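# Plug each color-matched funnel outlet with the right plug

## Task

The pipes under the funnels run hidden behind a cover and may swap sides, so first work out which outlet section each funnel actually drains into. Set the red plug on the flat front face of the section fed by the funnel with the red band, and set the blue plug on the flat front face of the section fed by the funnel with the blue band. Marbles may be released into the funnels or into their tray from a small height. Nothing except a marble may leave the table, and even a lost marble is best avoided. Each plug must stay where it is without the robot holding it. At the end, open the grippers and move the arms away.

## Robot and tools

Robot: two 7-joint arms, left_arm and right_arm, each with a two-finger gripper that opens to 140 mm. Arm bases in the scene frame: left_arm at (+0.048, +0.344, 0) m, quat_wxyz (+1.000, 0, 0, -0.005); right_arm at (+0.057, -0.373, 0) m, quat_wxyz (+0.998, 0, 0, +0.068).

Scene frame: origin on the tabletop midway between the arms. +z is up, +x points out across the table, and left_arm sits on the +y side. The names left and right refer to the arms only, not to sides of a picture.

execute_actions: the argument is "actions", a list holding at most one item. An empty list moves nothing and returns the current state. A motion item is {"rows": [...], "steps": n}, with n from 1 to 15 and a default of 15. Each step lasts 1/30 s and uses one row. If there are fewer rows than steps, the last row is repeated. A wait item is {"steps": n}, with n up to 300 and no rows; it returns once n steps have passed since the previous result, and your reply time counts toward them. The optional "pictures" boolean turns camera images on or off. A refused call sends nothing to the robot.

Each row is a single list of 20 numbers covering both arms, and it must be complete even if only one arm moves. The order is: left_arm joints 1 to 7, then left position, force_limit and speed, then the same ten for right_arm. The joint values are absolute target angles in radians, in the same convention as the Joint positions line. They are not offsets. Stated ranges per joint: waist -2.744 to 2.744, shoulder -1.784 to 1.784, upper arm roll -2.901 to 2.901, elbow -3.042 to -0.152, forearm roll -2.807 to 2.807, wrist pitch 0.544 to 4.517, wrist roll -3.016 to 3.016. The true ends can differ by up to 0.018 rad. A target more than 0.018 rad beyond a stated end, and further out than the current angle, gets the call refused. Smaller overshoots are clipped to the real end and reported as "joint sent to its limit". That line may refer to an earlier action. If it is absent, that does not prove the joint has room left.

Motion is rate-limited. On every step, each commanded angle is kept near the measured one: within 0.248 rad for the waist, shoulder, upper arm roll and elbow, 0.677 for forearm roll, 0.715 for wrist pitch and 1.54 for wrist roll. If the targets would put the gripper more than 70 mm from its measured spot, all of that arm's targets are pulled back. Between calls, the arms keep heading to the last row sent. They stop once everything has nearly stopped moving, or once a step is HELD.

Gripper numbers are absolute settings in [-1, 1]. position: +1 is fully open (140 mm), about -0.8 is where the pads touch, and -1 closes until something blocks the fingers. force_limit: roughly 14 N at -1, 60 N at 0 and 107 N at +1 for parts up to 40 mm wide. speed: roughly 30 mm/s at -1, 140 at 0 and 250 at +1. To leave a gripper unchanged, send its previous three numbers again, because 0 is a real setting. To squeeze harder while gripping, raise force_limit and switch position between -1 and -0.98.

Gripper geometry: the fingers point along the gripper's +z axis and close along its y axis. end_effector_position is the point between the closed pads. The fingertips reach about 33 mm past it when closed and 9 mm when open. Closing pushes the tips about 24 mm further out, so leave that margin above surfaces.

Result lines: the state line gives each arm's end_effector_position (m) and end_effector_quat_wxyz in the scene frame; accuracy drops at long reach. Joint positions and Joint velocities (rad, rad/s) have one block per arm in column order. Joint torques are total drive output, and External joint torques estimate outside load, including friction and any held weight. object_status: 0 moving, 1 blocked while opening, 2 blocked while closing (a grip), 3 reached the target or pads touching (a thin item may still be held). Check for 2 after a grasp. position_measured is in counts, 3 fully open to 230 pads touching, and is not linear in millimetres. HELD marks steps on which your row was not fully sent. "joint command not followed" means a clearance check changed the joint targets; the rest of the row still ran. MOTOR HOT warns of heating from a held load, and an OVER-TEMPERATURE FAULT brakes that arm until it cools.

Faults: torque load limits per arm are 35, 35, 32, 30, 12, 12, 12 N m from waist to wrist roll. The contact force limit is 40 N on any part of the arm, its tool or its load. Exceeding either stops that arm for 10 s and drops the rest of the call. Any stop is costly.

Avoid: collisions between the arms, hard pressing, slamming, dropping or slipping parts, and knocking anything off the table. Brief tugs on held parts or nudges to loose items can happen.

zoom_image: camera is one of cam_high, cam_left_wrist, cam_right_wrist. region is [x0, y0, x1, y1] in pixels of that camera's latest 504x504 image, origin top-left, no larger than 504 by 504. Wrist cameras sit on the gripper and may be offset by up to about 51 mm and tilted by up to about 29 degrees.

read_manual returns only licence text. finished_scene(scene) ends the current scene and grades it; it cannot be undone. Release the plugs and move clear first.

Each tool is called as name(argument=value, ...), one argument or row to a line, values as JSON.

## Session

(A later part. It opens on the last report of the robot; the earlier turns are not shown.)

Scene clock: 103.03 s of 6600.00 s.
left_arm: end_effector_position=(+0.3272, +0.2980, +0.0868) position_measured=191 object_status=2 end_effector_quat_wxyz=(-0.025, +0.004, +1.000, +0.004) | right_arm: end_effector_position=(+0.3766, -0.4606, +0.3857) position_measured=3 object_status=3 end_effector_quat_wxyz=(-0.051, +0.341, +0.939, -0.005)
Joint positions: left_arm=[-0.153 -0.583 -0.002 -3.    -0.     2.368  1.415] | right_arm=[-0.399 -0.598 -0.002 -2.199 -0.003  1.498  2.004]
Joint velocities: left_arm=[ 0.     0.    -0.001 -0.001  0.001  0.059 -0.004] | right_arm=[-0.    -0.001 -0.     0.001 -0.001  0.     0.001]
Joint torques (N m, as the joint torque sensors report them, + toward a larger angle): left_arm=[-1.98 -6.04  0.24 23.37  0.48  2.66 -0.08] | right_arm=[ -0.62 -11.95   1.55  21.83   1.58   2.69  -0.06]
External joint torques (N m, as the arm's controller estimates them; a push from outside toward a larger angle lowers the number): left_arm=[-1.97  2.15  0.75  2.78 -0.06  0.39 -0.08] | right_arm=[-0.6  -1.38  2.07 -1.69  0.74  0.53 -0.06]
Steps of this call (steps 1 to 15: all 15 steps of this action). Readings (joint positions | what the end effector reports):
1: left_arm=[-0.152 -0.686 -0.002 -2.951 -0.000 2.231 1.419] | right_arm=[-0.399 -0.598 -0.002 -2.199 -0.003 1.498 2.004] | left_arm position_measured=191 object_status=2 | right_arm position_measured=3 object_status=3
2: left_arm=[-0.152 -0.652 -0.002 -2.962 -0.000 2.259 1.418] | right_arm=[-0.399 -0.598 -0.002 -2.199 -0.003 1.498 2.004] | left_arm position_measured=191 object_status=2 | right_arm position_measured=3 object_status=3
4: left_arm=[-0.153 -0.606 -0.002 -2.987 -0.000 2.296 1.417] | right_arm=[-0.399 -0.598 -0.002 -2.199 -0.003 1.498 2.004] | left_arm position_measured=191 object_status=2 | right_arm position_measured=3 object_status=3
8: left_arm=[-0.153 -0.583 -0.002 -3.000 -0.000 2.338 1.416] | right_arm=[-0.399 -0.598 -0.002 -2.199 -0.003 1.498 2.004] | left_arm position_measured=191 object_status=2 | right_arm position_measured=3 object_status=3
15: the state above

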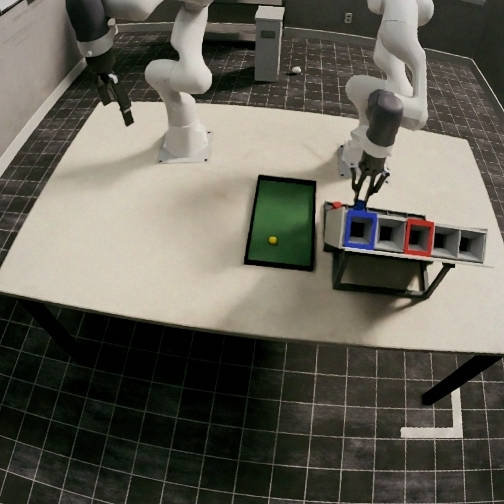

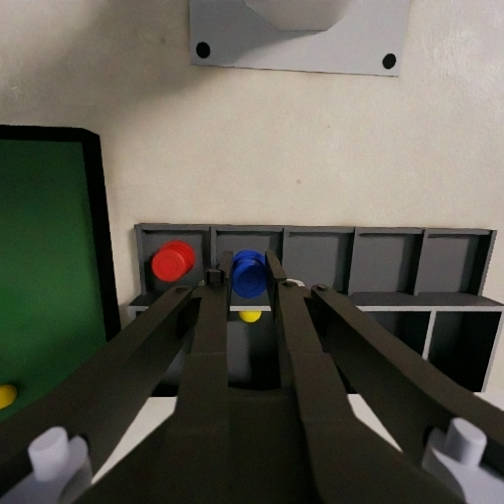

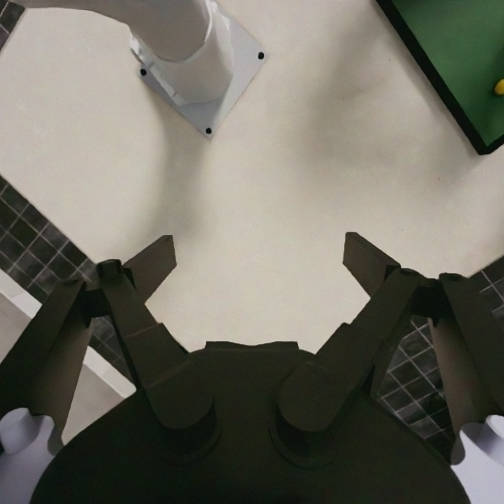

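execute_actions(
  actions=[
    {"rows":[[-0.155,-0.53,0,-3.018,0,2.45,1.41,-1,-0.4,-0.5,-0.4,-0.6,0,-2.2,0,1.5,2.0,1,0,0]],"steps":7},
  ],
  pictures=false,
)

execute_actions(
  actions=[
    {"rows":[[-0.155,-0.492,0,-3.031,0,2.49,1.41,-1,-0.4,-0.5,-0.4,-0.6,0,-2.2,0,1.5,2.0,1,0,0]],"steps":12},
  ],
  pictures=false,
)

execute_actions(
  actions=[
    {"rows":[[-0.155,-0.492,0,-3.031,0,2.49,1.41,-0.35,-0.4,-0.5,-0.4,-0.6,0,-2.2,0,1.5,2.0,1,0,0]],"steps":11},
  ],
  pictures=false,
)

execute_actions(
  actions=[
    {"rows":[[-0.155,-0.6,0,-2.99,0,2.31,1.41,-0.35,-0.4,-0.5,-0.4,-0.6,0,-2.2,0,1.5,2.0,1,0,0]],"steps":8},
  ],
  pictures=false,
)

execute_actions(
  actions=[
    {"rows":[[-0.155,-0.85,0,-2.83,0,1.95,1.41,-0.35,-0.4,-0.5,-0.4,-0.6,0,-2.2,0,1.5,2.0,1,0,0]],"steps":15},
  ],
  pictures=false,
)

execute_actions(
  actions=[
    {"steps":15},
  ],
)

Scene clock: 109.23 s of 6600.00 s.
left_arm: end_effector_position=(+0.3244, +0.2984, +0.0705) position_measured=191 object_status=2 end_effector_quat_wxyz=(-0.027, +0.004, +1.000, +0.005) | right_arm: end_effector_position=(+0.3766, -0.4606, +0.3856) position_measured=3 object_status=3 end_effector_quat_wxyz=(-0.051, +0.341, +0.939, -0.005)
Joint positions: left_arm=[-0.153 -0.533 -0.002 -3.018 -0.     2.429  1.414] | right_arm=[-0.399 -0.598 -0.002 -2.199 -0.003  1.498  2.004]
Joint velocities: left_arm=[-0.     0.029 -0.    -0.006 -0.002  0.105  0.001] | right_arm=[-0.    -0.001 -0.002  0.     0.    -0.    -0.001]
Joint torques (N m, as the joint torque sensors report them, + toward a larger angle): left_arm=[-0.84 -8.77  0.28 22.68  0.36  2.88 -0.03] | right_arm=[ -1.04 -11.22   1.42  22.14   1.5    2.75  -0.01]
External joint torques (N m, as the arm's controller estimates them; a push from outside toward a larger angle lowers the number): left_arm=[-0.83  1.08  0.74  2.12 -0.14  0.48 -0.03] | right_arm=[-0.99 -0.69  1.99 -1.35  0.67  0.6  -0.01]
Steps of this call (steps 1 to 15: the robot went on to your last target; steps 16 to 90: nothing new was sent; then 2.97 s passed at rest; steps 91 to 97: all 7 steps of this action). Readings (joint positions | what the end effector reports):
91: left_arm=[-0.153 -0.573 -0.002 -3.001 -0.000 2.390 1.414] | right_arm=[-0.399 -0.598 -0.002 -2.199 -0.003 1.498 2.004] | left_arm position_measured=191 object_status=2 | right_arm position_measured=3 object_status=3
92: left_arm=[-0.153 -0.560 -0.002 -3.005 -0.000 2.401 1.414] | right_arm=[-0.399 -0.598 -0.002 -2.199 -0.003 1.498 2.004] | left_arm position_measured=191 object_status=2 | right_arm position_measured=3 object_status=3
94: left_arm=[-0.153 -0.542 -0.002 -3.014 -0.000 2.415 1.414] | right_arm=[-0.399 -0.598 -0.002 -2.199 -0.003 1.498 2.004] | left_arm position_measured=191 object_status=2 | right_arm position_measured=3 object_status=3
97: the state above

Scene clock: 109.63 s of 6600.00 s.
left_arm: end_effector_position=(+0.3224, +0.2988, +0.0593) position_measured=191 object_status=2 end_effector_quat_wxyz=(-0.029, +0.003, +1.000, +0.005) | right_arm: end_effector_position=(+0.3766, -0.4606, +0.3856) position_measured=3 object_status=3 end_effector_quat_wxyz=(-0.051, +0.341, +0.939, -0.005)
Joint positions: left_arm=[-0.153 -0.497 -0.001 -3.029 -0.     2.474  1.413] | right_arm=[-0.399 -0.598 -0.002 -2.199 -0.003  1.498  2.004]
Joint velocities: left_arm=[-0.001  0.001  0.001 -0.    -0.     0.007 -0.001] | right_arm=[ 0.001 -0.001 -0.001  0.001  0.001  0.     0.   ]
Joint torques (N m, as the joint torque sensors report them, + toward a larger angle): left_arm=[-0.72 -6.6  -0.23 20.2   0.44  4.42 -0.07] | right_arm=[ -0.66 -10.96   1.68  22.4    1.51   2.76  -0.06]
External joint torques (N m, as the arm's controller estimates them; a push from outside toward a larger angle lowers the number): left_arm=[-0.7   2.92  0.22  1.09 -0.02  2.15 -0.07] | right_arm=[-0.65 -0.52  2.21 -1.09  0.66  0.6  -0.06]
Steps of this call (steps 1 to 12: all 12 steps of this action). Readings (joint positions | what the end effector reports):
1: left_arm=[-0.153 -0.526 -0.002 -3.019 -0.000 2.440 1.414] | right_arm=[-0.399 -0.598 -0.002 -2.199 -0.003 1.498 2.004] | left_arm position_measured=191 object_status=2 | right_arm position_measured=3 object_status=3
2: left_arm=[-0.153 -0.515 -0.001 -3.021 -0.000 2.449 1.414] | right_arm=[-0.399 -0.598 -0.002 -2.199 -0.003 1.498 2.004] | left_arm position_measured=191 object_status=2 | right_arm position_measured=3 object_status=3
4: left_arm=[-0.153 -0.502 -0.001 -3.027 -0.000 2.461 1.414] | right_arm=[-0.399 -0.598 -0.002 -2.199 -0.003 1.498 2.004] | left_arm position_measured=191 object_status=2 | right_arm position_measured=3 object_status=3
8: left_arm=[-0.153 -0.497 -0.001 -3.029 -0.000 2.471 1.414] | right_arm=[-0.399 -0.598 -0.002 -2.199 -0.003 1.498 2.004] | left_arm position_measured=191 object_status=2 | right_arm position_measured=3 object_status=3
12: the state above

Scene clock: 110.00 s of 6600.00 s.
left_arm: end_effector_position=(+0.3253, +0.2983, +0.0593) position_measured=173 object_status=0 end_effector_quat_wxyz=(-0.024, +0.003, +1.000, +0.004) | right_arm: end_effector_position=(+0.3766, -0.4606, +0.3856) position_measured=3 object_status=3 end_effector_quat_wxyz=(-0.051, +0.341, +0.939, -0.005)
Joint positions: left_arm=[-0.153 -0.495 -0.001 -3.03  -0.     2.485  1.413] | right_arm=[-0.399 -0.598 -0.002 -2.199 -0.003  1.498  2.004]
Joint velocities: left_arm=[-0.001  0.002 -0.    -0.     0.002  0.012  0.   ] | right_arm=[ 0.001 -0.     0.001  0.     0.001  0.    -0.   ]
Joint torques (N m, as the joint torque sensors report them, + toward a larger angle): left_arm=[-1.75 -6.87  0.43 20.65  0.34  2.54 -0.01] | right_arm=[ -0.17 -10.46   1.64  21.83   1.54   2.8    0.07]
External joint torques (N m, as the arm's controller estimates them; a push from outside toward a larger angle lowers the number): left_arm=[-1.73  2.74  0.87  1.5  -0.13  0.25 -0.02] | right_arm=[-0.26  0.06  2.02 -1.66  0.68  0.65  0.07]
Steps of this call (steps 1 to 11: all 11 steps of this action). Readings (joint positions | what the end effector reports):
1: left_arm=[-0.153 -0.497 -0.001 -3.029 -0.000 2.474 1.413] | right_arm=[-0.399 -0.598 -0.002 -2.199 -0.003 1.498 2.004] | left_arm position_measured=191 object_status=0 | right_arm position_measured=3 object_status=3
2: left_arm=[-0.153 -0.497 -0.001 -3.029 -0.000 2.475 1.413] | right_arm=[-0.399 -0.598 -0.002 -2.199 -0.003 1.498 2.004] | left_arm position_measured=191 object_status=0 | right_arm position_measured=3 object_status=3
4: left_arm=[-0.153 -0.496 -0.001 -3.029 -0.000 2.479 1.413] | right_arm=[-0.399 -0.598 -0.002 -2.199 -0.003 1.498 2.004] | left_arm position_measured=178 object_status=0 | right_arm position_measured=3 object_status=3
8: left_arm=[-0.153 -0.495 -0.001 -3.030 -0.000 2.484 1.413] | right_arm=[-0.399 -0.598 -0.002 -2.199 -0.003 1.498 2.004] | left_arm position_measured=173 object_status=0 | right_arm position_measured=3 object_status=3
11: the state above

Scene clock: 110.27 s of 6600.00 s.
left_arm: end_effector_position=(+0.3306, +0.2974, +0.0936) position_measured=173 object_status=3 end_effector_quat_wxyz=(-0.021, +0.003, +1.000, +0.004) | right_arm: end_effector_position=(+0.3766, -0.4606, +0.3856) position_measured=3 object_status=3 end_effector_quat_wxyz=(-0.051, +0.341, +0.939, -0.005)
Joint positions: left_arm=[-0.153 -0.597 -0.001 -2.99  -0.     2.35   1.413] | right_arm=[-0.399 -0.598 -0.002 -2.199 -0.003  1.498  2.004]
Joint velocities: left_arm=[ 0.    -0.022 -0.     0.    -0.001 -0.225  0.001] | right_arm=[-0.001 -0.    -0.     0.     0.     0.001  0.002]
Joint torques (N m, as the joint torque sensors report them, + toward a larger angle): left_arm=[-1.68 -8.37  0.1  23.06  0.48  1.92 -0.06] | right_arm=[ -1.04 -11.12   2.18  22.49   1.52   2.74  -0.05]
External joint torques (N m, as the arm's controller estimates them; a push from outside toward a larger angle lowers the number): left_arm=[-1.68 -0.86  0.63  2.55 -0.08 -0.42 -0.06] | right_arm=[-1.05 -0.6   2.67 -1.02  0.67  0.58 -0.05]
Steps of this call (steps 1 to 8: all 8 steps of this action). Readings (joint positions | what the end effector reports):
1: left_arm=[-0.153 -0.513 -0.001 -3.026 -0.000 2.454 1.413] | right_arm=[-0.399 -0.598 -0.002 -2.199 -0.003 1.498 2.004] | left_arm position_measured=173 object_status=0 | right_arm position_measured=3 object_status=3
2: left_arm=[-0.153 -0.541 -0.001 -3.017 -0.000 2.427 1.413] | right_arm=[-0.399 -0.598 -0.002 -2.199 -0.003 1.498 2.004] | left_arm position_measured=173 object_status=0 | right_arm position_measured=3 object_status=3
4: left_arm=[-0.153 -0.578 -0.001 -2.998 -0.000 2.392 1.413] | right_arm=[-0.399 -0.598 -0.002 -2.199 -0.003 1.498 2.004] | left_arm position_measured=173 object_status=3 | right_arm position_measured=3 object_status=3
8: the state above

Scene clock: 110.77 s of 6600.00 s.
left_arm: end_effector_position=(+0.3335, +0.2969, +0.2077) position_measured=173 object_status=3 end_effector_quat_wxyz=(-0.001, +0.003, +1.000, +0.001) | right_arm: end_effector_position=(+0.3766, -0.4606, +0.3856) position_measured=3 object_status=3 end_effector_quat_wxyz=(-0.051, +0.341, +0.939, -0.005)
Joint positions: left_arm=[-0.153 -0.848 -0.001 -2.829 -0.     1.978  1.413] | right_arm=[-0.399 -0.598 -0.002 -2.199 -0.003  1.498  2.004]
Joint velocities: left_arm=[ 0.    -0.001 -0.    -0.002 -0.001 -0.156  0.   ] | right_arm=[ 0.     0.     0.001  0.001  0.002 -0.    -0.   ]
Joint torques (N m, as the joint torque sensors report them, + toward a larger angle): left_arm=[-1.09 -3.59 -0.01 26.13  0.68  2.05  0.  ] | right_arm=[ -1.15 -11.67   1.54  21.95   1.49   2.72  -0.12]
External joint torques (N m, as the arm's controller estimates them; a push from outside toward a larger angle lowers the number): left_arm=[-1.07 -0.03  0.69  1.79 -0.07 -0.44  0.  ] | right_arm=[-1.19 -1.19  1.99 -1.54  0.64  0.57 -0.12]
Steps of this call (steps 1 to 15: all 15 steps of this action). Readings (joint positions | what the end effector reports):
1: left_arm=[-0.153 -0.623 -0.001 -2.977 -0.000 2.301 1.413] | right_arm=[-0.399 -0.598 -0.002 -2.199 -0.003 1.498 2.004] | left_arm position_measured=173 object_status=3 | right_arm position_measured=3 object_status=3
2: left_arm=[-0.153 -0.667 -0.001 -2.951 -0.000 2.256 1.413] | right_arm=[-0.399 -0.598 -0.002 -2.199 -0.003 1.498 2.004] | left_arm position_measured=173 object_status=3 | right_arm position_measured=3 object_status=3
4: left_arm=[-0.153 -0.760 -0.001 -2.888 -0.000 2.166 1.413] | right_arm=[-0.399 -0.598 -0.002 -2.199 -0.003 1.498 2.004] | left_arm position_measured=173 object_status=3 | right_arm position_measured=3 object_status=3
8: left_arm=[-0.153 -0.844 -0.001 -2.829 -0.000 2.055 1.413] | right_arm=[-0.399 -0.598 -0.002 -2.199 -0.003 1.498 2.004] | left_arm position_measured=173 object_status=3 | right_arm position_measured=3 object_status=3
15: the state above

Scene clock: 111.27 s of 6600.00 s.
left_arm: end_effector_position=(+0.3259, +0.2982, +0.2057) position_measured=173 object_status=3 end_effector_quat_wxyz=(-0.013, +0.003, +1.000, +0.003) | right_arm: end_effector_position=(+0.3766, -0.4606, +0.3856) position_measured=3 object_status=3 end_effector_quat_wxyz=(-0.051, +0.341, +0.939, -0.005)
Joint positions: left_arm=[-0.153 -0.848 -0.001 -2.829 -0.     1.954  1.413] | right_arm=[-0.399 -0.598 -0.002 -2.199 -0.003  1.498  2.004]
Joint velocities: left_arm=[-0.    -0.    -0.001 -0.001 -0.001 -0.007  0.   ] | right_arm=[-0.    -0.002 -0.    -0.001  0.002 -0.     0.001]
Joint torques (N m, as the joint torque sensors report them, + toward a larger angle): left_arm=[-0.76 -3.39  0.32 24.98  0.64  2.03 -0.07] | right_arm=[ -0.54 -11.3    2.42  21.97   1.51   2.85  -0.06]
External joint torques (N m, as the arm's controller estimates them; a push from outside toward a larger angle lowers the number): left_arm=[-0.74 -0.03  1.03  0.9  -0.11 -0.33 -0.07] | right_arm=[-0.55 -0.78  2.92 -1.48  0.66  0.7  -0.06]
Steps of this call (steps 1 to 15: the robot went on to your last target). Readings (joint positions | what the end effector reports):
1: left_arm=[-0.153 -0.848 -0.001 -2.829 -0.000 1.973 1.413] | right_arm=[-0.399 -0.598 -0.002 -2.199 -0.003 1.498 2.004] | left_arm position_measured=173 object_status=3 | right_arm position_measured=3 object_status=3
2: left_arm=[-0.153 -0.848 -0.001 -2.829 -0.000 1.970 1.413] | right_arm=[-0.399 -0.598 -0.002 -2.199 -0.003 1.498 2.004] | left_arm position_measured=173 object_status=3 | right_arm position_measured=3 object_status=3
4: left_arm=[-0.153 -0.848 -0.001 -2.829 -0.000 1.964 1.413] | right_arm=[-0.399 -0.598 -0.002 -2.199 -0.003 1.498 2.004] | left_arm position_measured=173 object_status=3 | right_arm position_measured=3 object_status=3
8: left_arm=[-0.153 -0.848 -0.001 -2.829 -0.000 1.958 1.413] | right_arm=[-0.399 -0.598 -0.002 -2.199 -0.003 1.498 2.004] | left_arm position_measured=173 object_status=3 | right_arm position_measured=3 object_status=3
15: the state above

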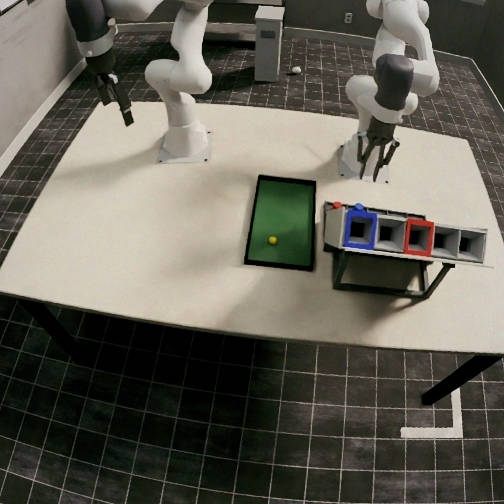

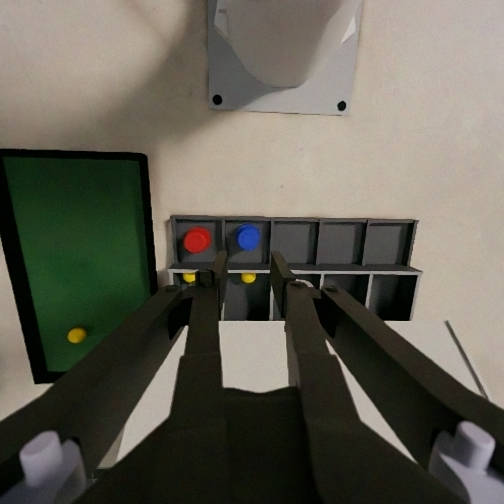

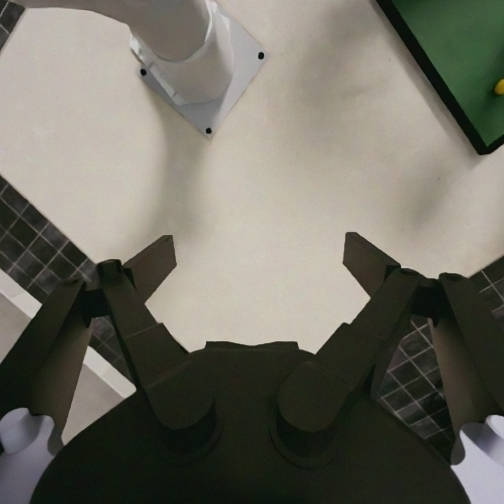

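execute_actions(
  actions=[],
)

Scene clock: 113.67 s of 6600.00 s.
left_arm: end_effector_position=(+0.3255, +0.2983, +0.2056) position_measured=173 object_status=3 end_effector_quat_wxyz=(-0.014, +0.003, +1.000, +0.003) | right_arm: end_effector_position=(+0.3766, -0.4606, +0.3856) position_measured=3 object_status=3 end_effector_quat_wxyz=(-0.051, +0.341, +0.939, -0.005)
Joint positions: left_arm=[-0.153 -0.848 -0.001 -2.829 -0.     1.953  1.413] | right_arm=[-0.399 -0.598 -0.002 -2.199 -0.003  1.498  2.004]
Joint velocities: left_arm=[ 0.     0.    -0.001 -0.001  0.    -0.    -0.001] | right_arm=[-0.001  0.    -0.002  0.002  0.     0.001 -0.   ]
Joint torques (N m, as the joint torque sensors report them, + toward a larger angle): left_arm=[-0.67 -3.23  0.02 25.43  0.61  1.92 -0.01] | right_arm=[ -0.11 -10.87   2.25  22.55   1.6    2.72  -0.07]
External joint torques (N m, as the arm's controller estimates them; a push from outside toward a larger angle lowers the number): left_arm=[-0.63  0.14  0.76  1.38 -0.14 -0.42 -0.01] | right_arm=[-0.06 -0.36  2.84 -0.95  0.76  0.56 -0.07]
Steps of this call (steps 1 to 15: the robot went on to your last target; steps 16 to 72: nothing new was sent). Readings (joint positions | what the end effector reports):
1: left_arm=[-0.153 -0.848 -0.001 -2.829 -0.000 1.954 1.413] | right_arm=[-0.399 -0.598 -0.002 -2.199 -0.003 1.498 2.004] | left_arm position_measured=173 object_status=3 | right_arm position_measured=3 object_status=3
2: left_arm=[-0.153 -0.848 -0.001 -2.829 -0.000 1.954 1.413] | right_arm=[-0.399 -0.598 -0.002 -2.199 -0.003 1.498 2.004] | left_arm position_measured=173 object_status=3 | right_arm position_measured=3 object_status=3
4: left_arm=[-0.153 -0.848 -0.001 -2.829 -0.000 1.953 1.413] | right_arm=[-0.399 -0.598 -0.002 -2.199 -0.003 1.498 2.004] | left_arm position_measured=173 object_status=3 | right_arm position_measured=3 object_status=3
8: left_arm=[-0.153 -0.848 -0.001 -2.829 -0.000 1.953 1.413] | right_arm=[-0.399 -0.598 -0.002 -2.199 -0.003 1.498 2.004] | left_arm position_measured=173 object_status=3 | right_arm position_measured=3 object_status=3
72: the state above
All arms were judged still, so your last target was given up. Only a new action makes them travel on or press farther. Fingers that are still opening or closing keep moving.

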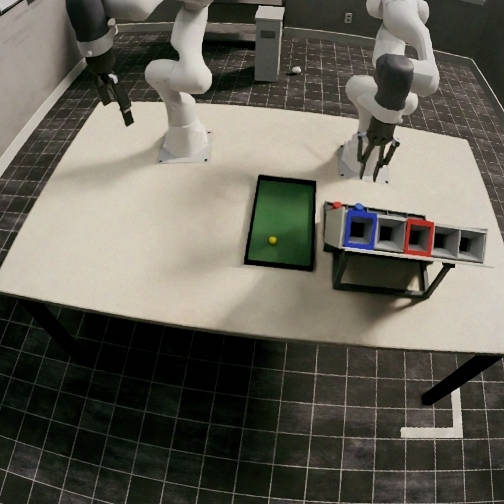

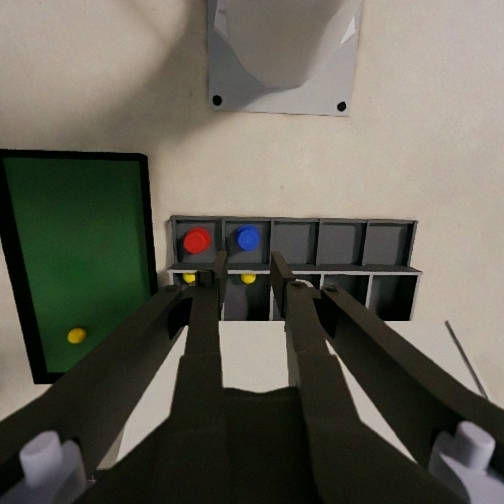

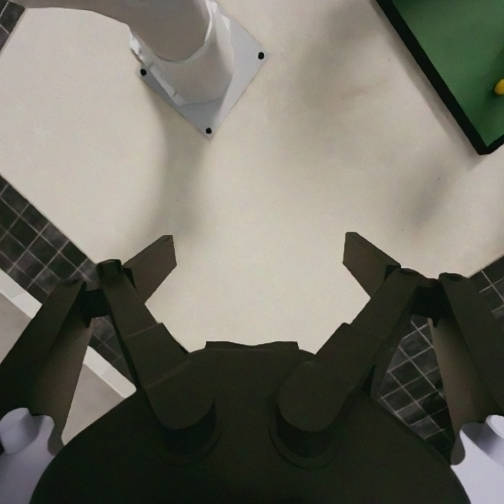

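finished_scene(
  scene=2,
)

The scene is finished: the task was done.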